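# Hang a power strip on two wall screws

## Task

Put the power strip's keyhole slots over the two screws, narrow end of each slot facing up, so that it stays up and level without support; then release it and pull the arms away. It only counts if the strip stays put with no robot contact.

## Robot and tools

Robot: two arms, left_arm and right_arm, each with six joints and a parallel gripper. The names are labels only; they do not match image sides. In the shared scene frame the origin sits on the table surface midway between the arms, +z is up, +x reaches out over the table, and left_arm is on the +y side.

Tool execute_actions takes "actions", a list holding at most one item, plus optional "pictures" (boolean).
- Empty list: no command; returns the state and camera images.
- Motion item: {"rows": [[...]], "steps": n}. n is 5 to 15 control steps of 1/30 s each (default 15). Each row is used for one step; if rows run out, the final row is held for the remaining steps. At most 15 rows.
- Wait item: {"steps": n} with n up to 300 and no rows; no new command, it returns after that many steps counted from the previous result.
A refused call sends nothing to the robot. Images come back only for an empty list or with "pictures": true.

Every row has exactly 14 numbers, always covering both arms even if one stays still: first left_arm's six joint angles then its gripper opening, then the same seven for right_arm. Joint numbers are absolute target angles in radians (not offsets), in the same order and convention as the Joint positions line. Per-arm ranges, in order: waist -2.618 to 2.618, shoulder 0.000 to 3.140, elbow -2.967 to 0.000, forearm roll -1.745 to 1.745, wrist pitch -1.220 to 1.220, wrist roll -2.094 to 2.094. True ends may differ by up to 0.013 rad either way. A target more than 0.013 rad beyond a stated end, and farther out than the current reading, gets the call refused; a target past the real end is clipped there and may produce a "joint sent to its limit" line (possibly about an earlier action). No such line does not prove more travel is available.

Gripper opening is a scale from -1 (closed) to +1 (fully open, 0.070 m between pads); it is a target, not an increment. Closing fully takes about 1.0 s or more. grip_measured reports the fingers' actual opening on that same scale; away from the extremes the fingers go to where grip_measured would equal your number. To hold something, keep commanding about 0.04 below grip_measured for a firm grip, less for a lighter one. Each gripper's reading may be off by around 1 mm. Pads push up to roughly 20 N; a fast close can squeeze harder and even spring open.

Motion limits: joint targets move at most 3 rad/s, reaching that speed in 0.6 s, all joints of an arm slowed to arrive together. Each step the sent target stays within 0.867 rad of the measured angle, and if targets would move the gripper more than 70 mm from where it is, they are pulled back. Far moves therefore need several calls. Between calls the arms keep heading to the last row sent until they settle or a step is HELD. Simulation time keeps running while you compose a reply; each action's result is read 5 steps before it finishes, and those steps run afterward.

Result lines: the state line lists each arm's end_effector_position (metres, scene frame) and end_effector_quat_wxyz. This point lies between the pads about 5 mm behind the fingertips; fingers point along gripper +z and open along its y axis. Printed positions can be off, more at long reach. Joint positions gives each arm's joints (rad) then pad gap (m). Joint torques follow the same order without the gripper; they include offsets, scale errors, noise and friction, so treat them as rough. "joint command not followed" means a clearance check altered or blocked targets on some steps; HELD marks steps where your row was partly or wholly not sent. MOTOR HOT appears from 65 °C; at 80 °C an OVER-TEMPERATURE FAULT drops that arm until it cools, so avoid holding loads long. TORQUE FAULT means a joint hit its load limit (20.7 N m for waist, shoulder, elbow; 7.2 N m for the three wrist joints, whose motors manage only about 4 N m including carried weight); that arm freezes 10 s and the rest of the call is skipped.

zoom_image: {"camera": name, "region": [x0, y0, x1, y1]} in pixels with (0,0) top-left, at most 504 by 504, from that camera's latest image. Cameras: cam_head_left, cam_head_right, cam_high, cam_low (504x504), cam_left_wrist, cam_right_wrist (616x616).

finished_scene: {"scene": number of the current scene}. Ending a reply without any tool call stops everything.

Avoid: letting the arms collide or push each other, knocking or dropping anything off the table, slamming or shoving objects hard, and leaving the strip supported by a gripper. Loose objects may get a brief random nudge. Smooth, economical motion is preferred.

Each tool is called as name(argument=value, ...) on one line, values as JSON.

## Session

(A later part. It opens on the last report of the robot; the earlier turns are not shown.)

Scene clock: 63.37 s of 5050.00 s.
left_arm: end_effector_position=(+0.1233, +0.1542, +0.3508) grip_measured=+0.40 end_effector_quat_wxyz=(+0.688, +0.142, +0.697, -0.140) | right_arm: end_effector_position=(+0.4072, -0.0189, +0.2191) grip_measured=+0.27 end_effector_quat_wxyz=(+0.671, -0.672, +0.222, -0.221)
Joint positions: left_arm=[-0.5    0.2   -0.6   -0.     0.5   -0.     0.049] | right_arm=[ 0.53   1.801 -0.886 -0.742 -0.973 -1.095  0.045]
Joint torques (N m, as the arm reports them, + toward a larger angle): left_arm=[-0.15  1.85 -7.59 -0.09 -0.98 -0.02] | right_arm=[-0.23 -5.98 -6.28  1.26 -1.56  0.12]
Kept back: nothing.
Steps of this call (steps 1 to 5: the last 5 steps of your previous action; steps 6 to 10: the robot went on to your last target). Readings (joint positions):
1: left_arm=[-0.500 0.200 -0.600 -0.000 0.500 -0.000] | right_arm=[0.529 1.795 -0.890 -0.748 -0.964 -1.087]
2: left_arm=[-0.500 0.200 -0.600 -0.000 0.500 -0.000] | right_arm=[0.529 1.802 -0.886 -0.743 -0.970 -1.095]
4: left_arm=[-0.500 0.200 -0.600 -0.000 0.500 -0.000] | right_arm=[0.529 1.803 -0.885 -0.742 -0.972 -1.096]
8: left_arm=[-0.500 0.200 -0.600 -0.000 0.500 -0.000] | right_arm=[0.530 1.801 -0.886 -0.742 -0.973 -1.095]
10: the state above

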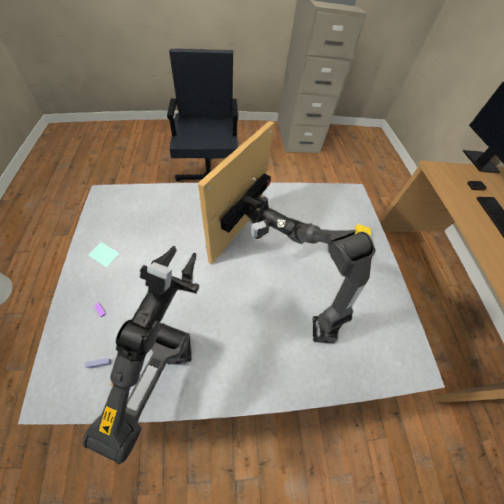

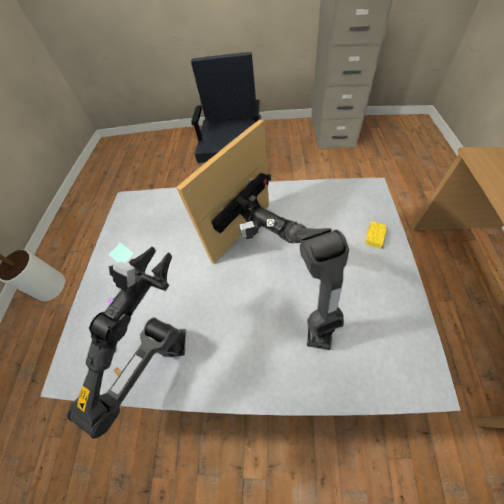

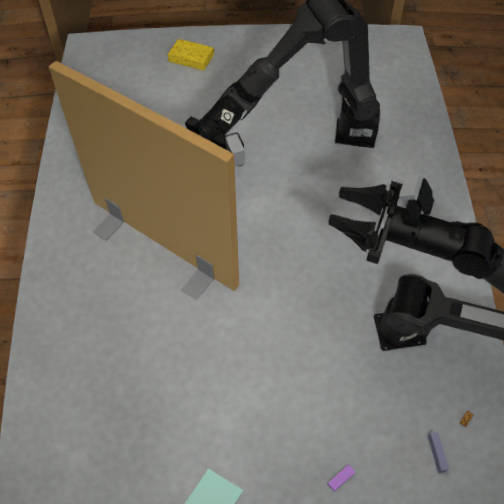

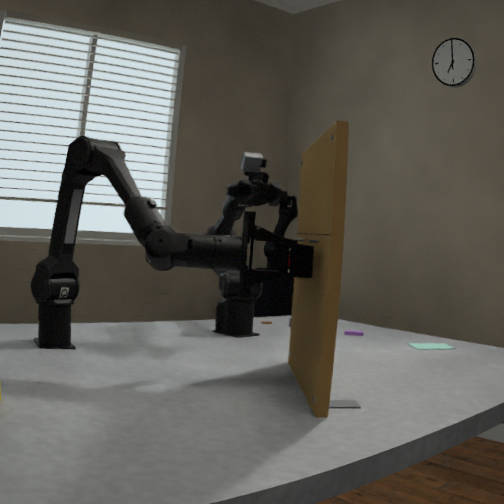

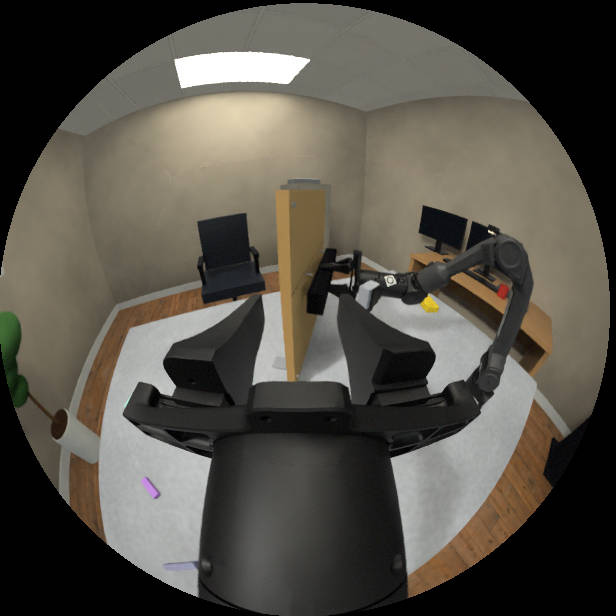

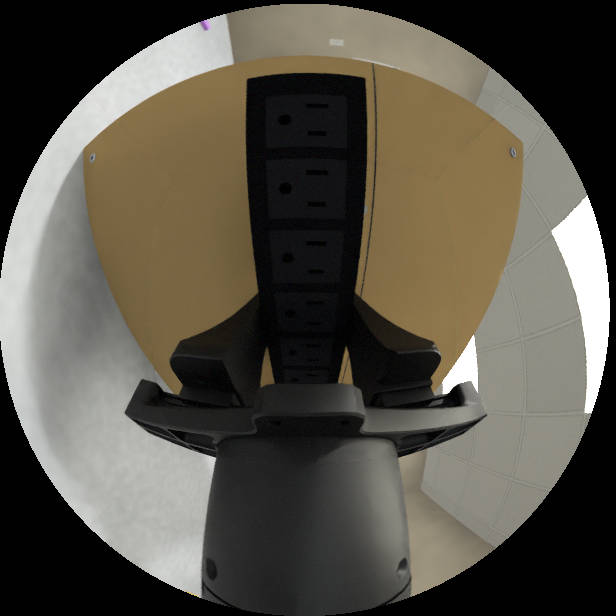

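Push in beneath the screws (d≈19).

execute_actions(actions=[{"rows":[[-0.5,0.2,-0.6,0,0.5,0,0.4,0.5382,1.8106,-0.9028,-0.7351,-0.9650,-1.0962,0.22],[-0.5,0.2,-0.6,0,0.5,0,0.4,0.5382,1.8106,-0.9028,-0.7351,-0.9650,-1.0962,0.22],[-0.5,0.2,-0.6,0,0.5,0,0.4,0.5465,1.8213,-0.9177,-0.7287,-0.9574,-1.0979,0.22]],"steps":15}], pictures=true)

zoom_image(camera="cam_head_right", region=[195, 155, 285, 245])

zoom_image(camera="cam_low", region=[270, 220, 340, 290])

Scene clock: 63.93 s of 5050.00 s.
left_arm: end_effector_position=(+0.1233, +0.1542, +0.3508) grip_measured=+0.40 end_effector_quat_wxyz=(+0.688, +0.142, +0.697, -0.140) | right_arm: end_effector_position=(+0.4123, -0.0112, +0.2200) grip_measured=+0.27 end_effector_quat_wxyz=(+0.672, -0.672, +0.220, -0.221)
Joint positions: left_arm=[-0.5    0.2   -0.6   -0.     0.5   -0.     0.049] | right_arm=[ 0.548  1.821 -0.92  -0.728 -0.957 -1.098  0.045]
Joint torques (N m, as the arm reports them, + toward a larger angle): left_arm=[-0.2   1.83 -7.54 -0.08 -0.97 -0.02] | right_arm=[-1.44 -5.27 -4.67  0.92 -1.31 -0.12]
Steps of this call (steps 1 to 7: the robot went on to your last target; steps 8 to 17: the first 10 steps of this action). Readings (joint positions):
8: left_arm=[-0.500 0.200 -0.600 -0.000 0.500 -0.000] | right_arm=[0.530 1.800 -0.888 -0.741 -0.973 -1.095]
9: left_arm=[-0.500 0.200 -0.600 -0.000 0.500 -0.000] | right_arm=[0.534 1.803 -0.894 -0.739 -0.971 -1.095]
11: left_arm=[-0.500 0.200 -0.600 -0.000 0.500 -0.000] | right_arm=[0.545 1.817 -0.915 -0.730 -0.961 -1.096]
15: left_arm=[-0.500 0.200 -0.600 -0.000 0.500 -0.000] | right_arm=[0.548 1.821 -0.920 -0.728 -0.957 -1.098]
17: the state above

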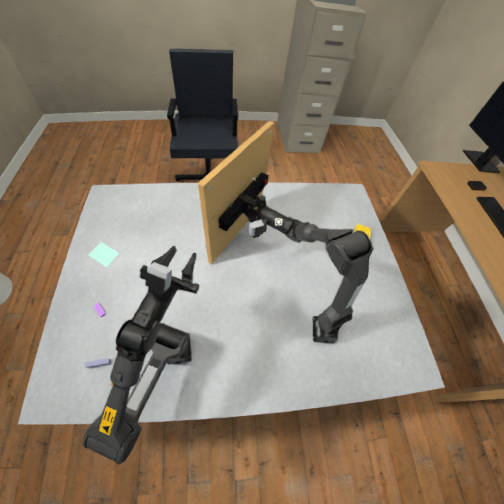

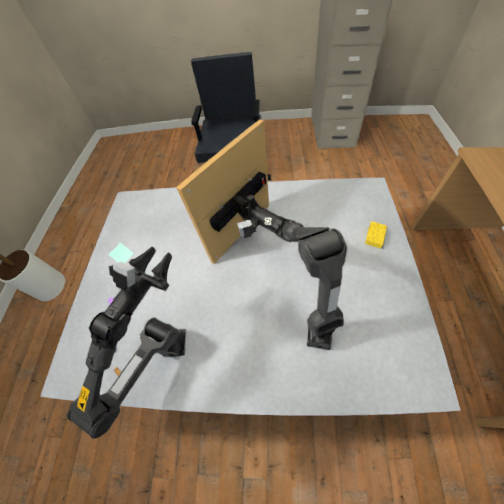

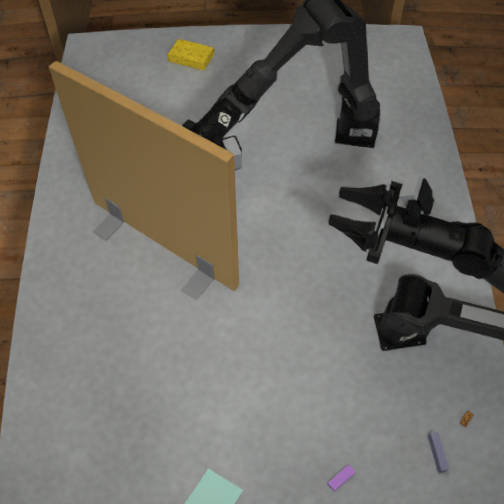

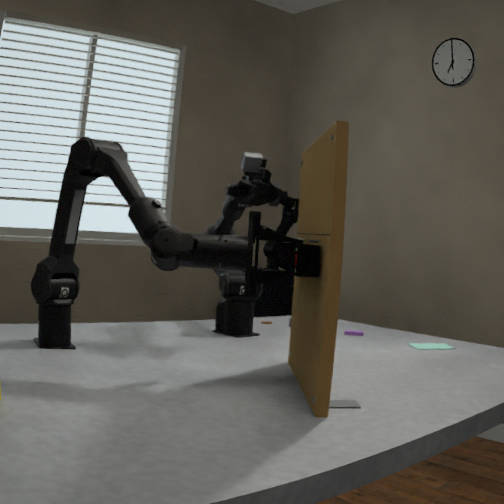

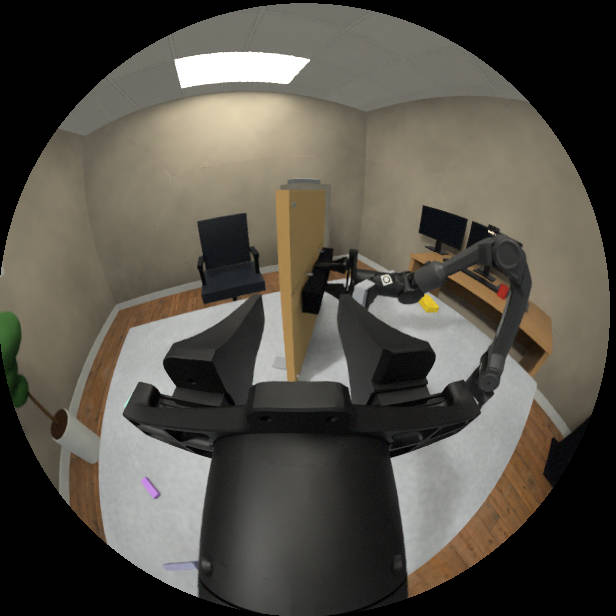

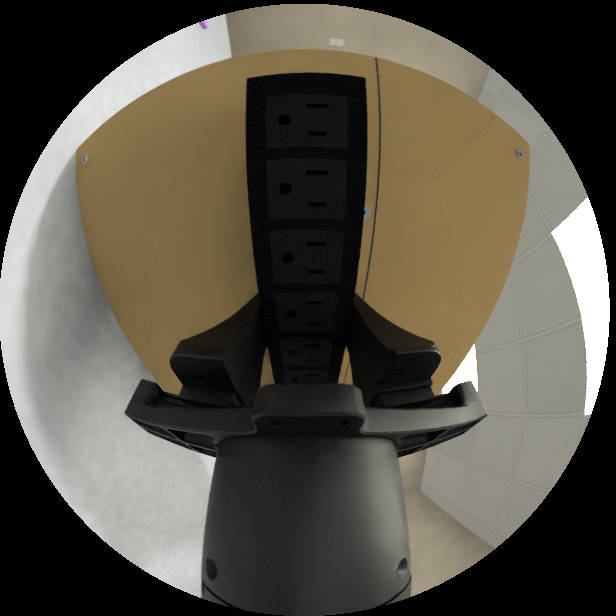

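Region (195, 155, 285, 245) of cam_head_right's 504x504 image, scaled by 5.600, with more detail than that image has.

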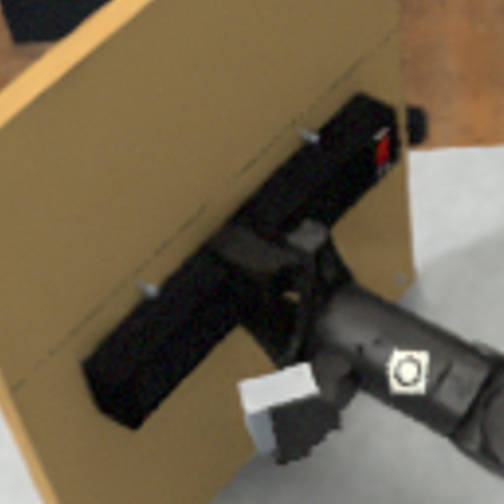

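Region (270, 220, 340, 290) of cam_low's 504x504 image, scaled by 7.200, with more detail than that image has.

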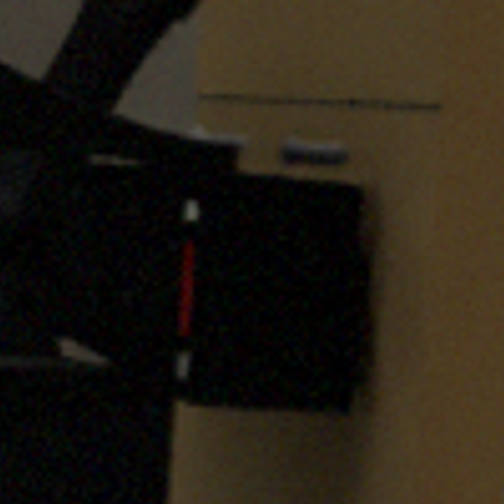

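execute_actions(actions=[{"rows":[[-0.5,0.2,-0.6,0,0.5,0,0.4,0.5465,1.8190,-0.9194,-0.7308,-0.9545,-1.0944,0.22],[-0.5,0.2,-0.6,0,0.5,0,0.4,0.5465,1.8190,-0.9194,-0.7308,-0.9545,-1.0944,0.22],[-0.5,0.2,-0.6,0,0.5,0,0.4,0.5465,1.8166,-0.9210,-0.7329,-0.9516,-1.0909,0.22]],"steps":13}])

execute_actions(actions=[{"rows":[[-0.5,0.2,-0.6,0,0.5,0,0.4,0.5465,1.8143,-0.9227,-0.7350,-0.9487,-1.0874,0.22]],"steps":11}])

execute_actions(actions=[{"rows":[[-0.5,0.2,-0.6,0,0.5,0,0.4,0.5465,1.8119,-0.9243,-0.7371,-0.9458,-1.0839,0.22]],"steps":11}], pictures=true)

Scene clock: 65.60 s of 5050.00 s.
left_arm: end_effector_position=(+0.1233, +0.1542, +0.3508) grip_measured=+0.40 end_effector_quat_wxyz=(+0.688, +0.142, +0.697, -0.140) | right_arm: end_effector_position=(+0.4121, -0.0118, +0.2194) grip_measured=+0.27 end_effector_quat_wxyz=(+0.670, -0.673, +0.222, -0.220)
Joint positions: left_arm=[-0.5    0.2   -0.6   -0.     0.5   -0.     0.049] | right_arm=[ 0.546  1.818 -0.919 -0.733 -0.951 -1.091  0.045]
Joint torques (N m, as the arm reports them, + toward a larger angle): left_arm=[-0.17  1.82 -7.52 -0.09 -0.96 -0.01] | right_arm=[-1.48 -5.76 -5.96  0.92 -1.33  0.06]
Steps of this call (steps 1 to 5: the last 5 steps of your previous action; steps 6 to 15: the robot went on to your last target; steps 16 to 42: nothing new was sent; steps 43 to 50: the first 8 steps of this action). Readings (joint positions):
43: left_arm=[-0.500 0.200 -0.600 -0.000 0.500 -0.000] | right_arm=[0.546 1.821 -0.918 -0.729 -0.957 -1.098]
44: left_arm=[-0.500 0.200 -0.600 -0.000 0.500 -0.000] | right_arm=[0.546 1.821 -0.918 -0.731 -0.955 -1.095]
46: left_arm=[-0.500 0.200 -0.600 -0.000 0.500 -0.000] | right_arm=[0.546 1.819 -0.918 -0.733 -0.951 -1.091]
50: the state above

Scene clock: 65.97 s of 5050.00 s.
left_arm: end_effector_position=(+0.1233, +0.1542, +0.3508) grip_measured=+0.40 end_effector_quat_wxyz=(+0.688, +0.142, +0.697, -0.140) | right_arm: end_effector_position=(+0.4123, -0.0117, +0.2221) grip_measured=+0.27 end_effector_quat_wxyz=(+0.671, -0.672, +0.221, -0.221)
Joint positions: left_arm=[-0.5    0.2   -0.6   -0.     0.5   -0.     0.049] | right_arm=[ 0.546  1.814 -0.923 -0.735 -0.949 -1.087  0.045]
Joint torques (N m, as the arm reports them, + toward a larger angle): left_arm=[-0.16  1.89 -7.55 -0.08 -0.96 -0.01] | right_arm=[-1.41 -5.97 -6.    0.9  -1.31 -0.03]
Steps of this call (steps 1 to 5: the last 5 steps of your previous action; steps 6 to 11: the first 6 steps of this action). Readings (joint positions):
6: left_arm=[-0.500 0.200 -0.600 -0.000 0.500 -0.000] | right_arm=[0.546 1.816 -0.921 -0.734 -0.951 -1.090]
7: left_arm=[-0.500 0.200 -0.600 -0.000 0.500 -0.000] | right_arm=[0.546 1.815 -0.922 -0.735 -0.949 -1.087]
9: left_arm=[-0.500 0.200 -0.600 -0.000 0.500 -0.000] | right_arm=[0.546 1.814 -0.923 -0.735 -0.949 -1.087]
11: the state above

Scene clock: 66.33 s of 5050.00 s.
left_arm: end_effector_position=(+0.1233, +0.1542, +0.3508) grip_measured=+0.40 end_effector_quat_wxyz=(+0.688, +0.142, +0.697, -0.140) | right_arm: end_effector_position=(+0.4123, -0.0117, +0.2223) grip_measured=+0.27 end_effector_quat_wxyz=(+0.671, -0.673, +0.222, -0.220)
Joint positions: left_arm=[-0.5    0.2   -0.6   -0.     0.5   -0.     0.049] | right_arm=[ 0.546  1.812 -0.924 -0.737 -0.945 -1.084  0.045]
Joint torques (N m, as the arm reports them, + toward a larger angle): left_arm=[-0.18  1.84 -7.6  -0.08 -0.96  0.01] | right_arm=[-1.4  -6.39 -6.45  0.95 -1.47 -0.11]
Steps of this call (steps 1 to 5: the last 5 steps of your previous action; steps 6 to 11: the first 6 steps of this action). Readings (joint positions):
6: left_arm=[-0.500 0.200 -0.600 -0.000 0.500 -0.000] | right_arm=[0.546 1.814 -0.923 -0.735 -0.948 -1.087]
7: left_arm=[-0.500 0.200 -0.600 -0.000 0.500 -0.000] | right_arm=[0.546 1.812 -0.924 -0.737 -0.945 -1.084]
9: left_arm=[-0.500 0.200 -0.600 -0.000 0.500 -0.000] | right_arm=[0.546 1.812 -0.924 -0.737 -0.945 -1.084]
11: the state above

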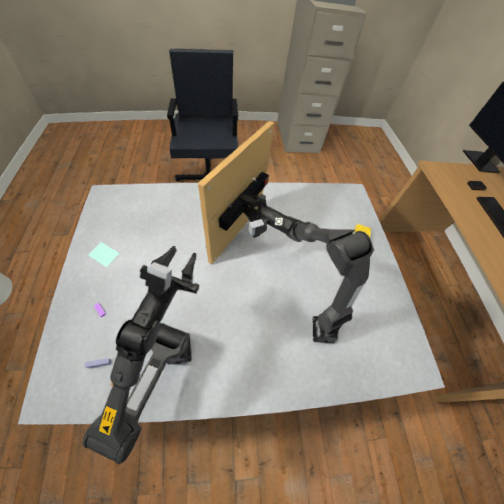

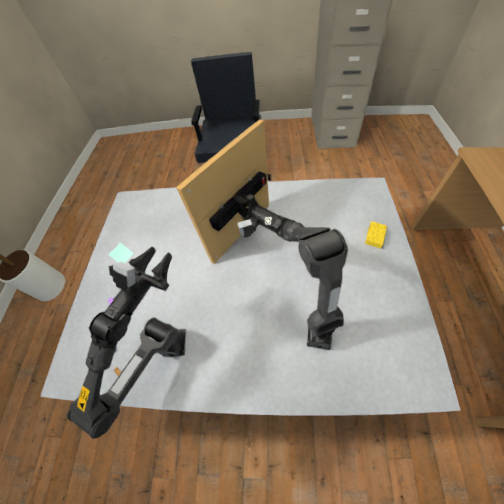

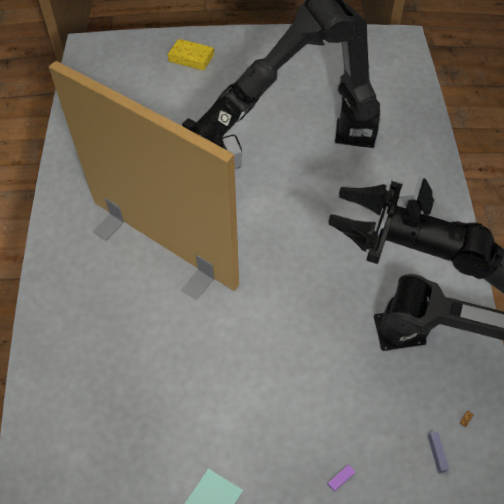

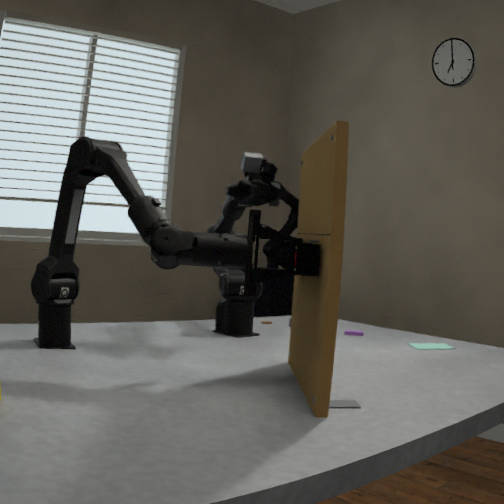

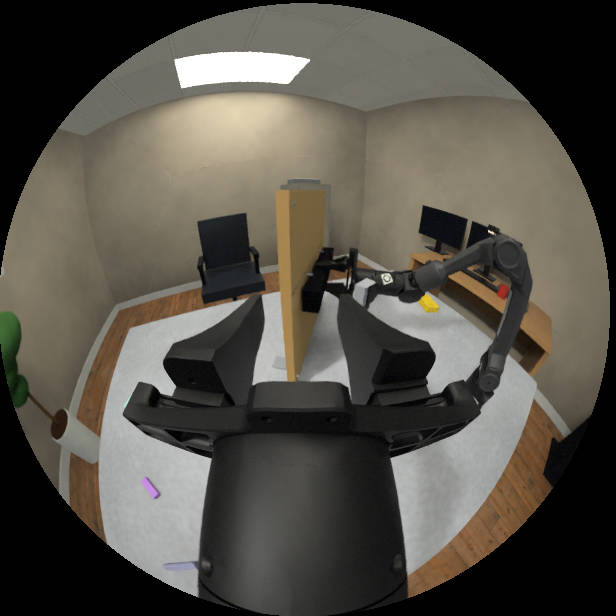

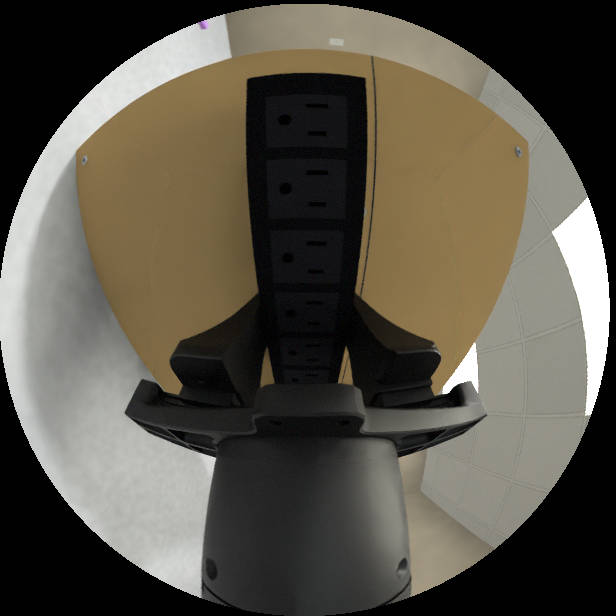

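zoom_image(camera="cam_low", region=[270, 220, 340, 290])

execute_actions(actions=[{"rows":[[-0.5,0.2,-0.6,0,0.5,0,0.4,0.5465,1.8096,-0.9260,-0.7392,-0.9429,-1.0804,0.22]],"steps":13}])

Region (270, 220, 340, 290) of cam_low's 504x504 image, scaled by 7.200, with more detail than that image has.

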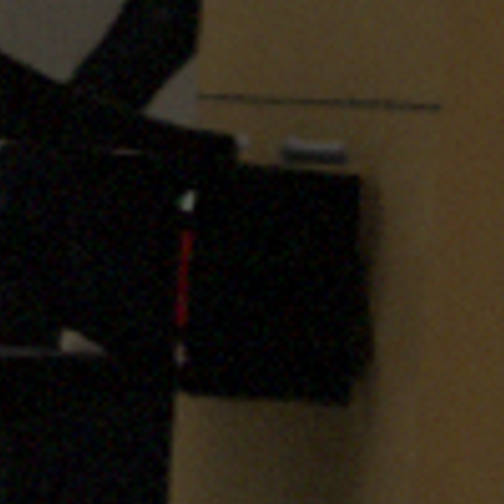

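Scene clock: 66.77 s of 5050.00 s.
left_arm: end_effector_position=(+0.1233, +0.1542, +0.3508) grip_measured=+0.40 end_effector_quat_wxyz=(+0.688, +0.142, +0.697, -0.140) | right_arm: end_effector_position=(+0.4123, -0.0117, +0.2228) grip_measured=+0.27 end_effector_quat_wxyz=(+0.670, -0.673, +0.222, -0.220)
Joint positions: left_arm=[-0.5    0.2   -0.6   -0.     0.5   -0.     0.049] | right_arm=[ 0.546  1.81  -0.925 -0.74  -0.942 -1.08   0.045]
Joint torques (N m, as the arm reports them, + toward a larger angle): left_arm=[-0.19  1.83 -7.54 -0.09 -0.97  0.  ] | right_arm=[-1.38 -7.26 -7.44  1.19 -1.89 -0.34]
Steps of this call (steps 1 to 5: the last 5 steps of your previous action; steps 6 to 13: the first 8 steps of this action). Readings (joint positions):
6: left_arm=[-0.500 0.200 -0.600 -0.000 0.500 -0.000] | right_arm=[0.546 1.812 -0.924 -0.738 -0.945 -1.083]
7: left_arm=[-0.500 0.200 -0.600 -0.000 0.500 -0.000] | right_arm=[0.546 1.811 -0.925 -0.740 -0.942 -1.080]
9: left_arm=[-0.500 0.200 -0.600 -0.000 0.500 -0.000] | right_arm=[0.546 1.811 -0.925 -0.740 -0.942 -1.080]
13: the state above

execute_actions(actions=[{"rows":[[-0.5,0.2,-0.6,0,0.5,0,0.4,0.5465,1.8096,-0.9260,-0.7392,-0.9429,-1.0704,0.22]],"steps":13}])

Scene clock: 67.30 s of 5050.00 s.
left_arm: end_effector_position=(+0.1233, +0.1542, +0.3508) grip_measured=+0.40 end_effector_quat_wxyz=(+0.688, +0.142, +0.697, -0.140) | right_arm: end_effector_position=(+0.4123, -0.0116, +0.2232) grip_measured=+0.27 end_effector_quat_wxyz=(+0.671, -0.672, +0.224, -0.218)
Joint positions: left_arm=[-0.5    0.2   -0.6   -0.     0.5   -0.     0.049] | right_arm=[ 0.546  1.81  -0.926 -0.74  -0.942 -1.072  0.045]
Joint torques (N m, as the arm reports them, + toward a larger angle): left_arm=[-0.17  1.82 -7.58 -0.09 -0.97 -0.01] | right_arm=[-1.24 -7.88 -7.95  1.77 -2.44  0.34]
Steps of this call (steps 1 to 5: the last 5 steps of your previous action; steps 6 to 8: the robot went on to your last target; steps 9 to 16: the first 8 steps of this action). Readings (joint positions):
9: left_arm=[-0.500 0.200 -0.600 -0.000 0.500 -0.000] | right_arm=[0.546 1.810 -0.925 -0.740 -0.942 -1.080]
10: left_arm=[-0.500 0.200 -0.600 -0.000 0.500 -0.000] | right_arm=[0.546 1.810 -0.925 -0.740 -0.942 -1.075]
12: left_arm=[-0.500 0.200 -0.600 -0.000 0.500 -0.000] | right_arm=[0.546 1.810 -0.926 -0.740 -0.942 -1.072]
16: the state above

execute_actions(actions=[{"rows":[[-0.5,0.2,-0.6,0,0.5,0,0.4,0.5465,1.8131,-0.9235,-0.7360,-0.9472,-1.0786,0.22]],"steps":10}], pictures=true)

zoom_image(camera="cam_head_right", region=[200, 160, 280, 240])

zoom_image(camera="cam_head_right", region=[170, 110, 330, 270])

Scene clock: 67.77 s of 5050.00 s.
left_arm: end_effector_position=(+0.1233, +0.1542, +0.3508) grip_measured=+0.40 end_effector_quat_wxyz=(+0.688, +0.142, +0.697, -0.140) | right_arm: end_effector_position=(+0.4124, -0.0116, +0.2233) grip_measured=+0.27 end_effector_quat_wxyz=(+0.672, -0.671, +0.223, -0.219)
Joint positions: left_arm=[-0.5    0.2   -0.6   -0.     0.5   -0.     0.049] | right_arm=[ 0.546  1.812 -0.925 -0.737 -0.947 -1.078  0.045]
Joint torques (N m, as the arm reports them, + toward a larger angle): left_arm=[-0.2   1.9  -7.57 -0.08 -0.96  0.01] | right_arm=[-1.06 -7.35 -6.92  2.41 -2.82  0.04]
Steps of this call (steps 1 to 5: the last 5 steps of your previous action; steps 6 to 9: the robot went on to your last target; steps 10 to 14: the first 5 steps of this action). Readings (joint positions):
10: left_arm=[-0.500 0.200 -0.600 -0.000 0.500 -0.000] | right_arm=[0.546 1.810 -0.926 -0.740 -0.942 -1.071]
11: left_arm=[-0.500 0.200 -0.600 -0.000 0.500 -0.000] | right_arm=[0.546 1.811 -0.925 -0.739 -0.945 -1.075]
13: left_arm=[-0.500 0.200 -0.600 -0.000 0.500 -0.000] | right_arm=[0.546 1.812 -0.925 -0.737 -0.947 -1.078]
14: the state above

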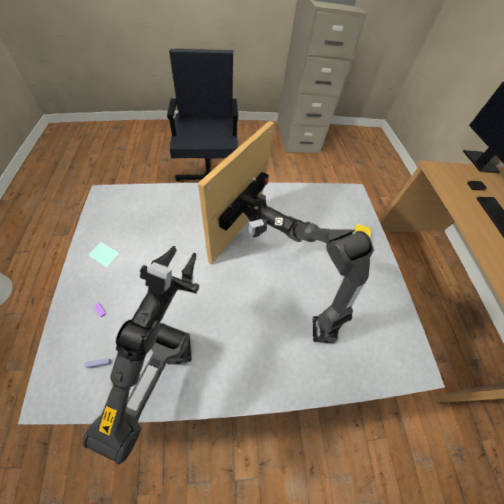

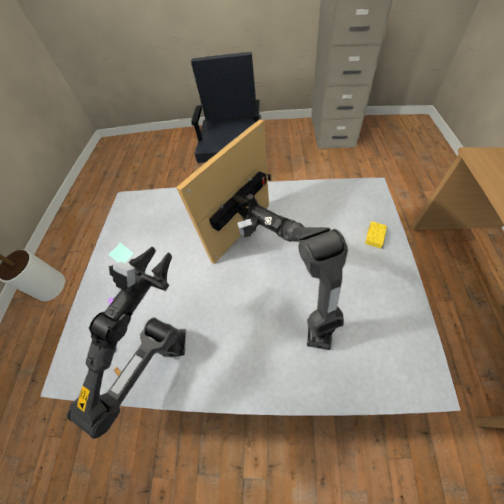

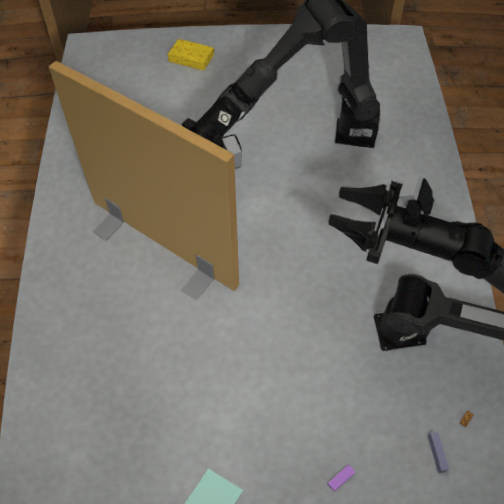

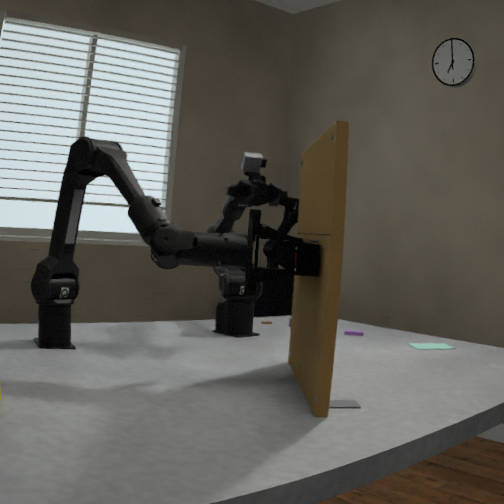

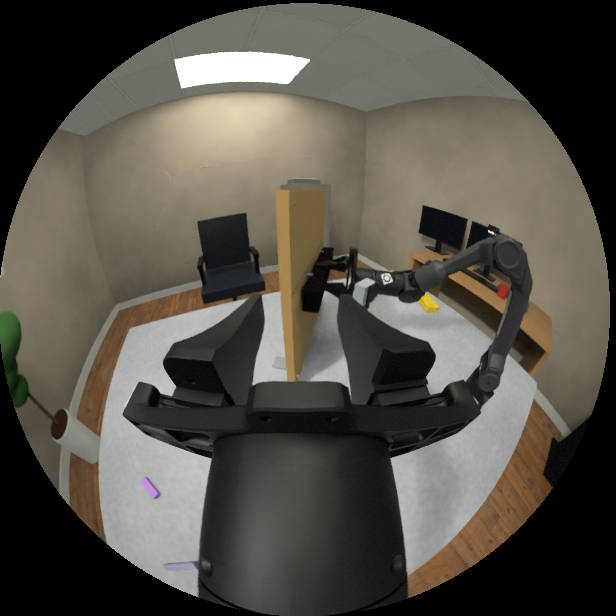

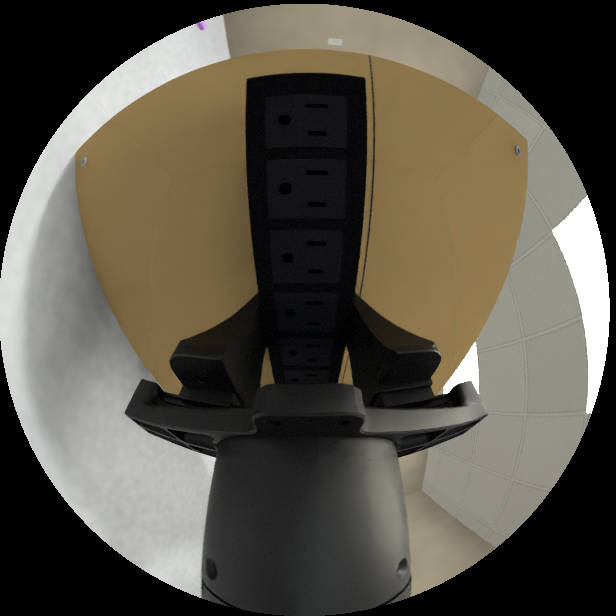

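Region (200, 160, 280, 240) of cam_head_right's 504x504 image, scaled by 6.300, with more detail than that image has.

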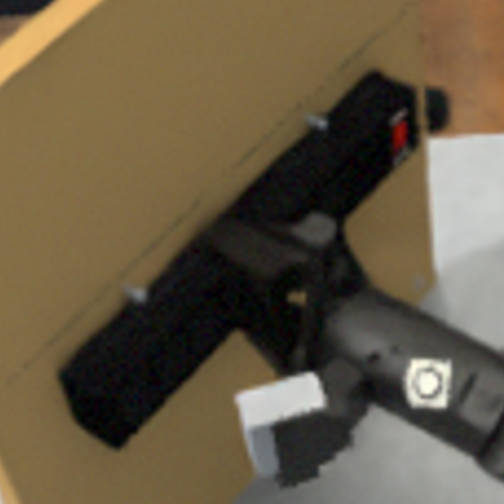

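Region (170, 110, 330, 270) of cam_head_right's 504x504 image, scaled by 3.150, with more detail than that image has.

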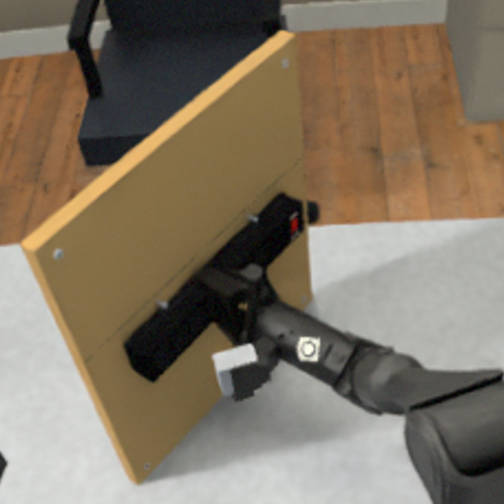

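execute_actions(actions=[{"rows":[[-0.5,0.2,-0.6,0,0.5,0,0.4,0.5465,1.8190,-0.9194,-0.7308,-0.9545,-1.0874,0.22],[-0.5,0.2,-0.6,0,0.5,0,0.4,0.5465,1.8190,-0.9194,-0.7308,-0.9545,-1.0874,0.22],[-0.5,0.2,-0.6,0,0.5,0,0.4,0.5465,1.8190,-0.9194,-0.7308,-0.9545,-1.0874,0.22],[-0.5,0.2,-0.6,0,0.5,0,0.4,0.5465,1.8190,-0.9194,-0.7308,-0.9545,-1.0874,0.22],[-0.5,0.2,-0.6,0,0.5,0,0.4,0.526,1.795,-0.881,-0.7445,-0.976,-1.087,0.22]],"steps":14}])

execute_actions(actions=[{"rows":[[-0.5,0.2,-0.6,0,0.5,0,0.4,0.524,1.7258,-0.9323,-0.8097,-0.8907,-0.9804,0.22]],"steps":15}])

execute_actions(actions=[{"rows":[[-0.5,0.2,-0.6,0,0.5,0,0.4,0.5279,1.7308,-0.9393,-0.8067,-0.8872,-0.9812,0.22]],"steps":15}])

Scene clock: 68.60 s of 5050.00 s.
left_arm: end_effector_position=(+0.1233, +0.1542, +0.3508) grip_measured=+0.40 end_effector_quat_wxyz=(+0.688, +0.142, +0.697, -0.140) | right_arm: end_effector_position=(+0.4064, -0.0207, +0.2219) grip_measured=+0.27 end_effector_quat_wxyz=(+0.674, -0.669, +0.223, -0.220)
Joint positions: left_arm=[-0.5    0.2   -0.6   -0.     0.5   -0.     0.049] | right_arm=[ 0.526  1.794 -0.882 -0.741 -0.979 -1.087  0.045]
Joint torques (N m, as the arm reports them, + toward a larger angle): left_arm=[-0.23  1.89 -7.54 -0.08 -0.96  0.01] | right_arm=[-0.18 -5.23 -5.76  0.95 -1.33  0.07]
Steps of this call (steps 1 to 5: the last 5 steps of your previous action; steps 6 to 15: the robot went on to your last target; step 16: nothing new was sent; steps 17 to 25: the first 9 steps of this action). Readings (joint positions):
17: left_arm=[-0.500 0.200 -0.600 -0.000 0.500 -0.000] | right_arm=[0.546 1.813 -0.924 -0.735 -0.949 -1.079]
18: left_arm=[-0.500 0.200 -0.600 -0.000 0.500 -0.000] | right_arm=[0.546 1.816 -0.922 -0.731 -0.955 -1.085]
20: left_arm=[-0.500 0.200 -0.600 -0.000 0.500 -0.000] | right_arm=[0.546 1.817 -0.921 -0.727 -0.960 -1.088]
24: left_arm=[-0.500 0.200 -0.600 -0.000 0.500 -0.000] | right_arm=[0.530 1.798 -0.889 -0.738 -0.976 -1.088]
25: the state above

Scene clock: 69.10 s of 5050.00 s.
left_arm: end_effector_position=(+0.1233, +0.1542, +0.3508) grip_measured=+0.40 end_effector_quat_wxyz=(+0.688, +0.142, +0.697, -0.140) | right_arm: end_effector_position=(+0.4064, -0.0204, +0.2526) grip_measured=+0.27 end_effector_quat_wxyz=(+0.674, -0.669, +0.222, -0.220)
Joint positions: left_arm=[-0.5    0.2   -0.6   -0.     0.5   -0.     0.049] | right_arm=[ 0.525  1.723 -0.935 -0.81  -0.891 -0.979  0.045]
Joint torques (N m, as the arm reports them, + toward a larger angle): left_arm=[-0.21  1.8  -7.56 -0.07 -0.95  0.  ] | right_arm=[-1.4  -4.75 -4.51  1.04 -1.13 -0.17]
Steps of this call (steps 1 to 5: the last 5 steps of your previous action; steps 6 to 15: the first 10 steps of this action). Readings (joint positions):
6: left_arm=[-0.500 0.200 -0.600 -0.000 0.500 -0.000] | right_arm=[0.525 1.793 -0.881 -0.744 -0.977 -1.086]
7: left_arm=[-0.500 0.200 -0.600 -0.000 0.500 -0.000] | right_arm=[0.525 1.791 -0.882 -0.748 -0.971 -1.080]
9: left_arm=[-0.500 0.200 -0.600 -0.000 0.500 -0.000] | right_arm=[0.525 1.773 -0.896 -0.768 -0.944 -1.049]
13: left_arm=[-0.500 0.200 -0.600 -0.000 0.500 -0.000] | right_arm=[0.525 1.724 -0.934 -0.808 -0.894 -0.980]
15: the state above

Scene clock: 69.60 s of 5050.00 s.
left_arm: end_effector_position=(+0.1233, +0.1542, +0.3508) grip_measured=+0.40 end_effector_quat_wxyz=(+0.688, +0.142, +0.697, -0.140) | right_arm: end_effector_position=(+0.4080, -0.0196, +0.2490) grip_measured=+0.27 end_effector_quat_wxyz=(+0.671, -0.672, +0.224, -0.219)
Joint positions: left_arm=[-0.5    0.2   -0.6   -0.     0.5   -0.     0.049] | right_arm=[ 0.527  1.731 -0.938 -0.807 -0.886 -0.981  0.045]
Joint torques (N m, as the arm reports them, + toward a larger angle): left_arm=[-0.2   1.79 -7.57 -0.08 -0.96  0.01] | right_arm=[-0.36 -5.15 -6.34  1.48 -1.39 -0.07]
Steps of this call (steps 1 to 5: the last 5 steps of your previous action; steps 6 to 15: the first 10 steps of this action). Readings (joint positions):
6: left_arm=[-0.500 0.200 -0.600 -0.000 0.500 -0.000] | right_arm=[0.525 1.726 -0.934 -0.810 -0.890 -0.980]
7: left_arm=[-0.500 0.200 -0.600 -0.000 0.500 -0.000] | right_arm=[0.526 1.729 -0.937 -0.808 -0.888 -0.981]
9: left_arm=[-0.500 0.200 -0.600 -0.000 0.500 -0.000] | right_arm=[0.527 1.731 -0.938 -0.808 -0.886 -0.981]
13: left_arm=[-0.500 0.200 -0.600 -0.000 0.500 -0.000] | right_arm=[0.527 1.731 -0.938 -0.808 -0.886 -0.981]
15: the state above

execute_actions(actions=[{"rows":[[-0.5,0.2,-0.6,0,0.5,0,0.4,0.5279,1.7308,-0.9393,-0.8067,-0.8872,-0.9812,0.22],[-0.5,0.2,-0.6,0,0.5,0,0.4,0.5299,1.7333,-0.9428,-0.8052,-0.8854,-0.9816,0.22],[-0.5,0.2,-0.6,0,0.5,0,0.4,0.5318,1.7358,-0.9463,-0.8037,-0.8837,-0.9820,0.22],[-0.5,0.2,-0.6,0,0.5,0,0.4,0.5338,1.7383,-0.9498,-0.8022,-0.8819,-0.9823,0.22],[-0.5,0.2,-0.6,0,0.5,0,0.4,0.5338,1.7383,-0.9498,-0.8022,-0.8819,-0.9823,0.22],[-0.5,0.2,-0.6,0,0.5,0,0.4,0.5338,1.7383,-0.9498,-0.8022,-0.8819,-0.9823,0.22],[-0.5,0.2,-0.6,0,0.5,0,0.4,0.5338,1.7383,-0.9498,-0.8022,-0.8819,-0.9823,0.22],[-0.5,0.2,-0.6,0,0.5,0,0.4,0.5279,1.7308,-0.9393,-0.8067,-0.8872,-0.9812,0.22]],"steps":12}])

Scene clock: 70.13 s of 5050.00 s.
left_arm: end_effector_position=(+0.1233, +0.1542, +0.3508) grip_measured=+0.40 end_effector_quat_wxyz=(+0.688, +0.142, +0.697, -0.140) | right_arm: end_effector_position=(+0.4089, -0.0174, +0.2505) grip_measured=+0.27 end_effector_quat_wxyz=(+0.673, -0.670, +0.223, -0.219)
Joint positions: left_arm=[-0.5    0.2   -0.6   -0.     0.5   -0.     0.049] | right_arm=[ 0.532  1.736 -0.947 -0.803 -0.885 -0.982  0.045]
Joint torques (N m, as the arm reports them, + toward a larger angle): left_arm=[-0.2   1.86 -7.58 -0.09 -0.95  0.01] | right_arm=[ 1.   -3.46 -8.3   1.84 -0.71 -0.2 ]
Steps of this call (steps 1 to 5: the last 5 steps of your previous action; steps 6 to 9: the robot went on to your last target; steps 10 to 16: the first 7 steps of this action). Readings (joint positions):
10: left_arm=[-0.500 0.200 -0.600 -0.000 0.500 -0.000] | right_arm=[0.528 1.731 -0.939 -0.807 -0.887 -0.981]
11: left_arm=[-0.500 0.200 -0.600 -0.000 0.500 -0.000] | right_arm=[0.528 1.732 -0.940 -0.806 -0.887 -0.981]
13: left_arm=[-0.500 0.200 -0.600 -0.000 0.500 -0.000] | right_arm=[0.532 1.736 -0.947 -0.803 -0.885 -0.982]
16: the state above

execute_actions(actions=[{"rows":[[-0.5,0.2,-0.6,0,0.5,0,0.4,0.5266,1.7333,-0.9430,-0.8087,-0.8872,-0.9793,0.22],[-0.5,0.2,-0.6,0,0.5,0,0.4,0.5266,1.7333,-0.9430,-0.8087,-0.8872,-0.9793,0.22],[-0.5,0.2,-0.6,0,0.5,0,0.4,0.5305,1.7383,-0.9500,-0.8057,-0.8837,-0.9801,0.22],[-0.5,0.2,-0.6,0,0.5,0,0.4,0.5305,1.7371,-0.9508,-0.8067,-0.8823,-0.9783,0.22],[-0.5,0.2,-0.6,0,0.5,0,0.4,0.5305,1.7358,-0.9516,-0.8077,-0.8808,-0.9766,0.22],[-0.5,0.2,-0.6,0,0.5,0,0.4,0.5305,1.7346,-0.9525,-0.8087,-0.8794,-0.9748,0.22],[-0.5,0.2,-0.6,0,0.5,0,0.4,0.5305,1.7334,-0.9533,-0.8098,-0.8779,-0.9731,0.22],[-0.5,0.2,-0.6,0,0.5,0,0.4,0.5305,1.7322,-0.9541,-0.8108,-0.8765,-0.9713,0.22],[-0.5,0.2,-0.6,0,0.5,0,0.4,0.5305,1.7309,-0.9549,-0.8118,-0.8750,-0.9695,0.22]],"steps":15}])

Scene clock: 71.03 s of 5050.00 s.
left_arm: end_effector_position=(+0.1233, +0.1542, +0.3508) grip_measured=+0.40 end_effector_quat_wxyz=(+0.688, +0.142, +0.697, -0.140) | right_arm: end_effector_position=(+0.4102, -0.0184, +0.2529) grip_measured=+0.27 end_effector_quat_wxyz=(+0.672, -0.670, +0.225, -0.219)
Joint positions: left_arm=[-0.5    0.2   -0.6   -0.     0.5   -0.     0.049] | right_arm=[ 0.529  1.731 -0.954 -0.811 -0.875 -0.969  0.045]
Joint torques (N m, as the arm reports them, + toward a larger angle): left_arm=[-0.17  1.86 -7.61 -0.08 -0.95  0.02] | right_arm=[-0.04 -5.6  -6.14  0.94 -1.17  0.02]
Steps of this call (steps 1 to 5: the last 5 steps of your previous action; steps 6 to 15: the robot went on to your last target; steps 16 to 17: nothing new was sent; steps 18 to 27: the first 10 steps of this action). Readings (joint positions):
18: left_arm=[-0.500 0.200 -0.600 -0.000 0.500 -0.000] | right_arm=[0.528 1.732 -0.940 -0.807 -0.887 -0.981]
19: left_arm=[-0.500 0.200 -0.600 -0.000 0.500 -0.000] | right_arm=[0.527 1.732 -0.941 -0.809 -0.887 -0.979]
21: left_arm=[-0.500 0.200 -0.600 -0.000 0.500 -0.000] | right_arm=[0.528 1.735 -0.946 -0.808 -0.886 -0.979]
25: left_arm=[-0.500 0.200 -0.600 -0.000 0.500 -0.000] | right_arm=[0.529 1.734 -0.952 -0.810 -0.878 -0.972]
27: the state above

Looks free. Push 2 mm deeper here (u=3).

execute_actions(actions=[{"rows":[[-0.5,0.2,-0.6,0,0.5,0,0.4,0.5325,1.7334,-0.9584,-0.8103,-0.8732,-0.9699,0.22],[-0.5,0.2,-0.6,0,0.5,0,0.4,0.5344,1.7359,-0.9619,-0.8088,-0.8715,-0.9703,0.22]],"steps":10}])

Scene clock: 71.37 s of 5050.00 s.
left_arm: end_effector_position=(+0.1233, +0.1542, +0.3508) grip_measured=+0.40 end_effector_quat_wxyz=(+0.688, +0.142, +0.697, -0.140) | right_arm: end_effector_position=(+0.4110, -0.0168, +0.2530) grip_measured=+0.27 end_effector_quat_wxyz=(+0.672, -0.671, +0.224, -0.220)
Joint positions: left_arm=[-0.5    0.2   -0.6   -0.     0.5   -0.     0.049] | right_arm=[ 0.533  1.735 -0.961 -0.811 -0.87  -0.97   0.045]
Joint torques (N m, as the arm reports them, + toward a larger angle): left_arm=[-0.2   1.86 -7.57 -0.08 -0.94  0.02] | right_arm=[ 0.54 -4.66 -7.41  1.61 -1.35 -0.18]
Steps of this call (steps 1 to 5: the last 5 steps of your previous action; steps 6 to 10: the first 5 steps of this action). Readings (joint positions):
6: left_arm=[-0.500 0.200 -0.600 -0.000 0.500 -0.000] | right_arm=[0.531 1.732 -0.955 -0.812 -0.875 -0.969]
7: left_arm=[-0.500 0.200 -0.600 -0.000 0.500 -0.000] | right_arm=[0.532 1.732 -0.957 -0.812 -0.872 -0.969]
9: left_arm=[-0.500 0.200 -0.600 -0.000 0.500 -0.000] | right_arm=[0.533 1.734 -0.960 -0.811 -0.870 -0.970]
10: the state above

execute_actions(actions=[{"rows":[[-0.5,0.2,-0.6,0,0.5,0,0.4,0.5349,1.7392,-0.9666,-0.8090,-0.8703,-0.9694,0.22],[-0.5,0.2,-0.6,0,0.5,0,0.4,0.5369,1.7417,-0.9701,-0.8075,-0.8685,-0.9698,0.22]],"steps":10}])

Scene clock: 71.73 s of 5050.00 s.
left_arm: end_effector_position=(+0.1233, +0.1542, +0.3508) grip_measured=+0.40 end_effector_quat_wxyz=(+0.688, +0.142, +0.697, -0.140) | right_arm: end_effector_position=(+0.4125, -0.0151, +0.2531) grip_measured=+0.27 end_effector_quat_wxyz=(+0.672, -0.671, +0.223, -0.220)
Joint positions: left_arm=[-0.5    0.2   -0.6   -0.     0.5   -0.     0.049] | right_arm=[ 0.536  1.741 -0.969 -0.809 -0.869 -0.97   0.045]
Joint torques (N m, as the arm reports them, + toward a larger angle): left_arm=[-0.18  1.83 -7.54 -0.08 -0.94  0.02] | right_arm=[ 1.26 -4.64 -7.76  1.86 -1.33  0.09]
Steps of this call (steps 1 to 5: the last 5 steps of your previous action; step 6: the robot went on to your last target; steps 7 to 11: the first 5 steps of this action). Readings (joint positions):
7: left_arm=[-0.500 0.200 -0.600 -0.000 0.500 -0.000] | right_arm=[0.534 1.736 -0.962 -0.809 -0.870 -0.970]
8: left_arm=[-0.500 0.200 -0.600 -0.000 0.500 -0.000] | right_arm=[0.535 1.740 -0.967 -0.809 -0.870 -0.970]
10: left_arm=[-0.500 0.200 -0.600 -0.000 0.500 -0.000] | right_arm=[0.536 1.741 -0.969 -0.809 -0.869 -0.970]
11: the state above

execute_actions(actions=[])

zoom_image(camera="cam_head_right", region=[200, 155, 280, 235])

zoom_image(camera="cam_left_wrist", region=[270, 220, 370, 320])

Scene clock: 71.90 s of 5050.00 s.
left_arm: end_effector_position=(+0.1233, +0.1542, +0.3508) grip_measured=+0.40 end_effector_quat_wxyz=(+0.688, +0.142, +0.697, -0.140) | right_arm: end_effector_position=(+0.4125, -0.0151, +0.2531) grip_measured=+0.27 end_effector_quat_wxyz=(+0.672, -0.671, +0.223, -0.219)
Joint positions: left_arm=[-0.5    0.2   -0.6   -0.     0.5   -0.     0.049] | right_arm=[ 0.536  1.741 -0.969 -0.809 -0.869 -0.97   0.045]
Joint torques (N m, as the arm reports them, + toward a larger angle): left_arm=[-0.18  1.83 -7.51 -0.08 -0.95  0.02] | right_arm=[ 1.35 -4.62 -8.06  2.05 -1.15  0.17]
Kept back: nothing.
Steps of this call (steps 1 to 5: the last 5 steps of your previous action). Readings (joint positions):
1: left_arm=[-0.500 0.200 -0.600 -0.000 0.500 -0.000] | right_arm=[0.536 1.741 -0.969 -0.809 -0.869 -0.970]
2: left_arm=[-0.500 0.200 -0.600 -0.000 0.500 -0.000] | right_arm=[0.536 1.741 -0.969 -0.809 -0.869 -0.970]
4: left_arm=[-0.500 0.200 -0.600 -0.000 0.500 -0.000] | right_arm=[0.536 1.741 -0.969 -0.809 -0.869 -0.970]
5: the state above

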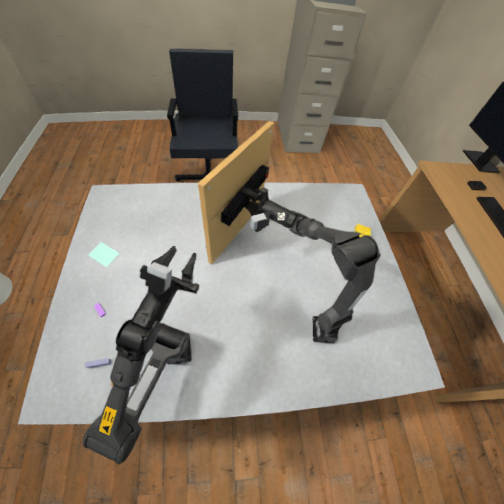

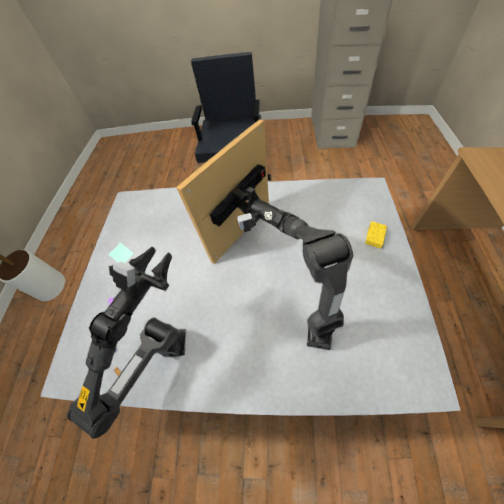

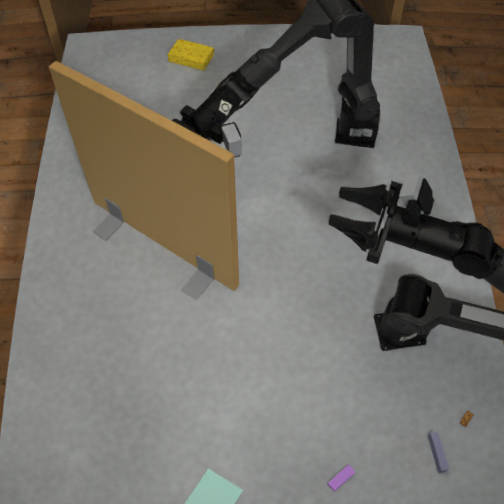

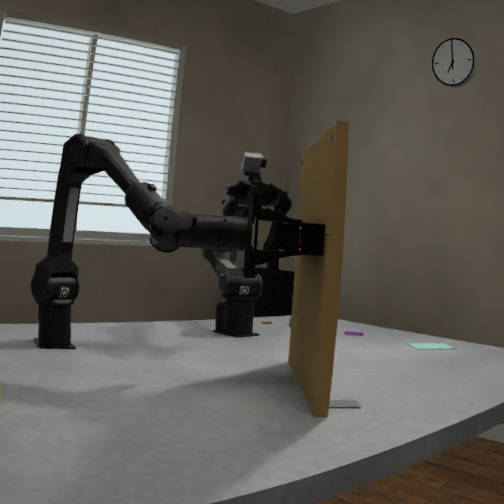

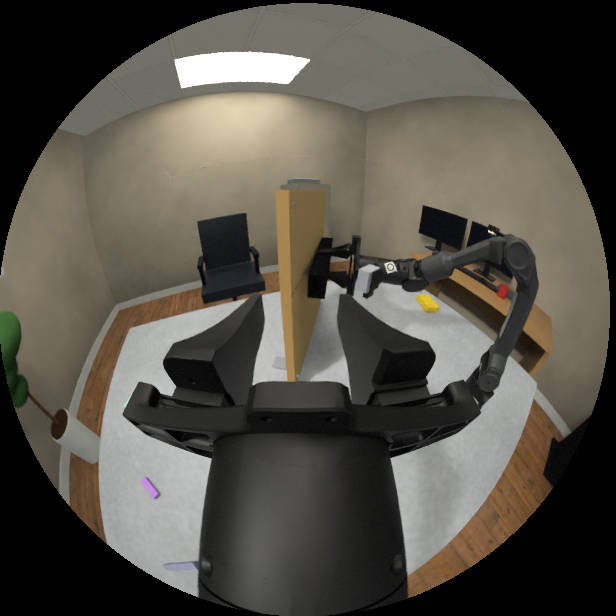

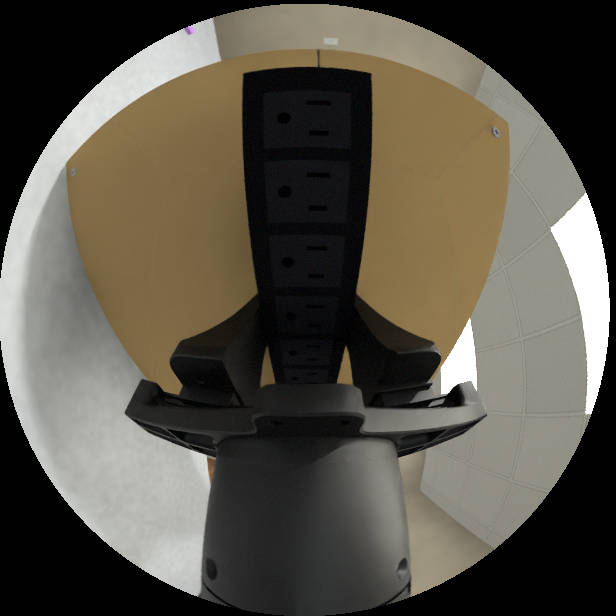

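Region (200, 155, 280, 235) of cam_head_right's 504x504 image, scaled by 6.300, with more detail than that image has.

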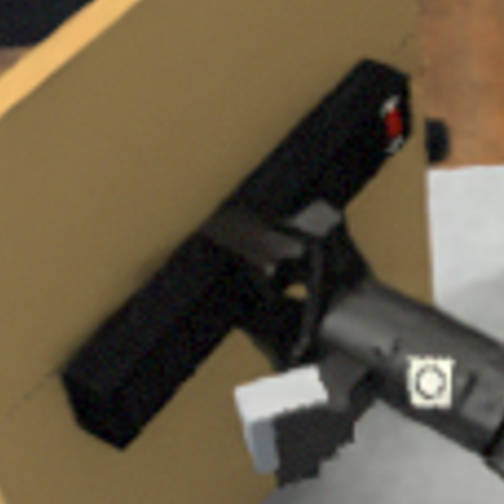

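Region (270, 220, 370, 320) of cam_left_wrist's 616x616 image, scaled by 5.040, with more detail than that image has.

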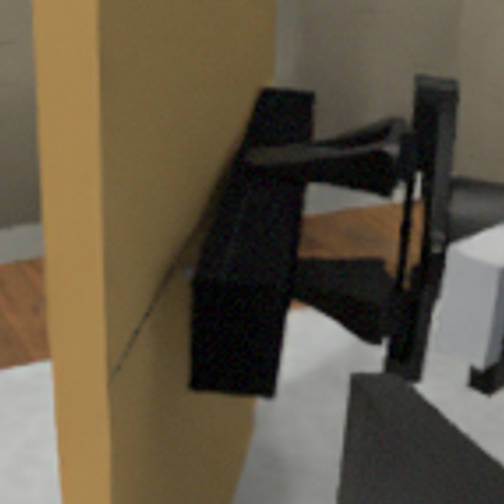

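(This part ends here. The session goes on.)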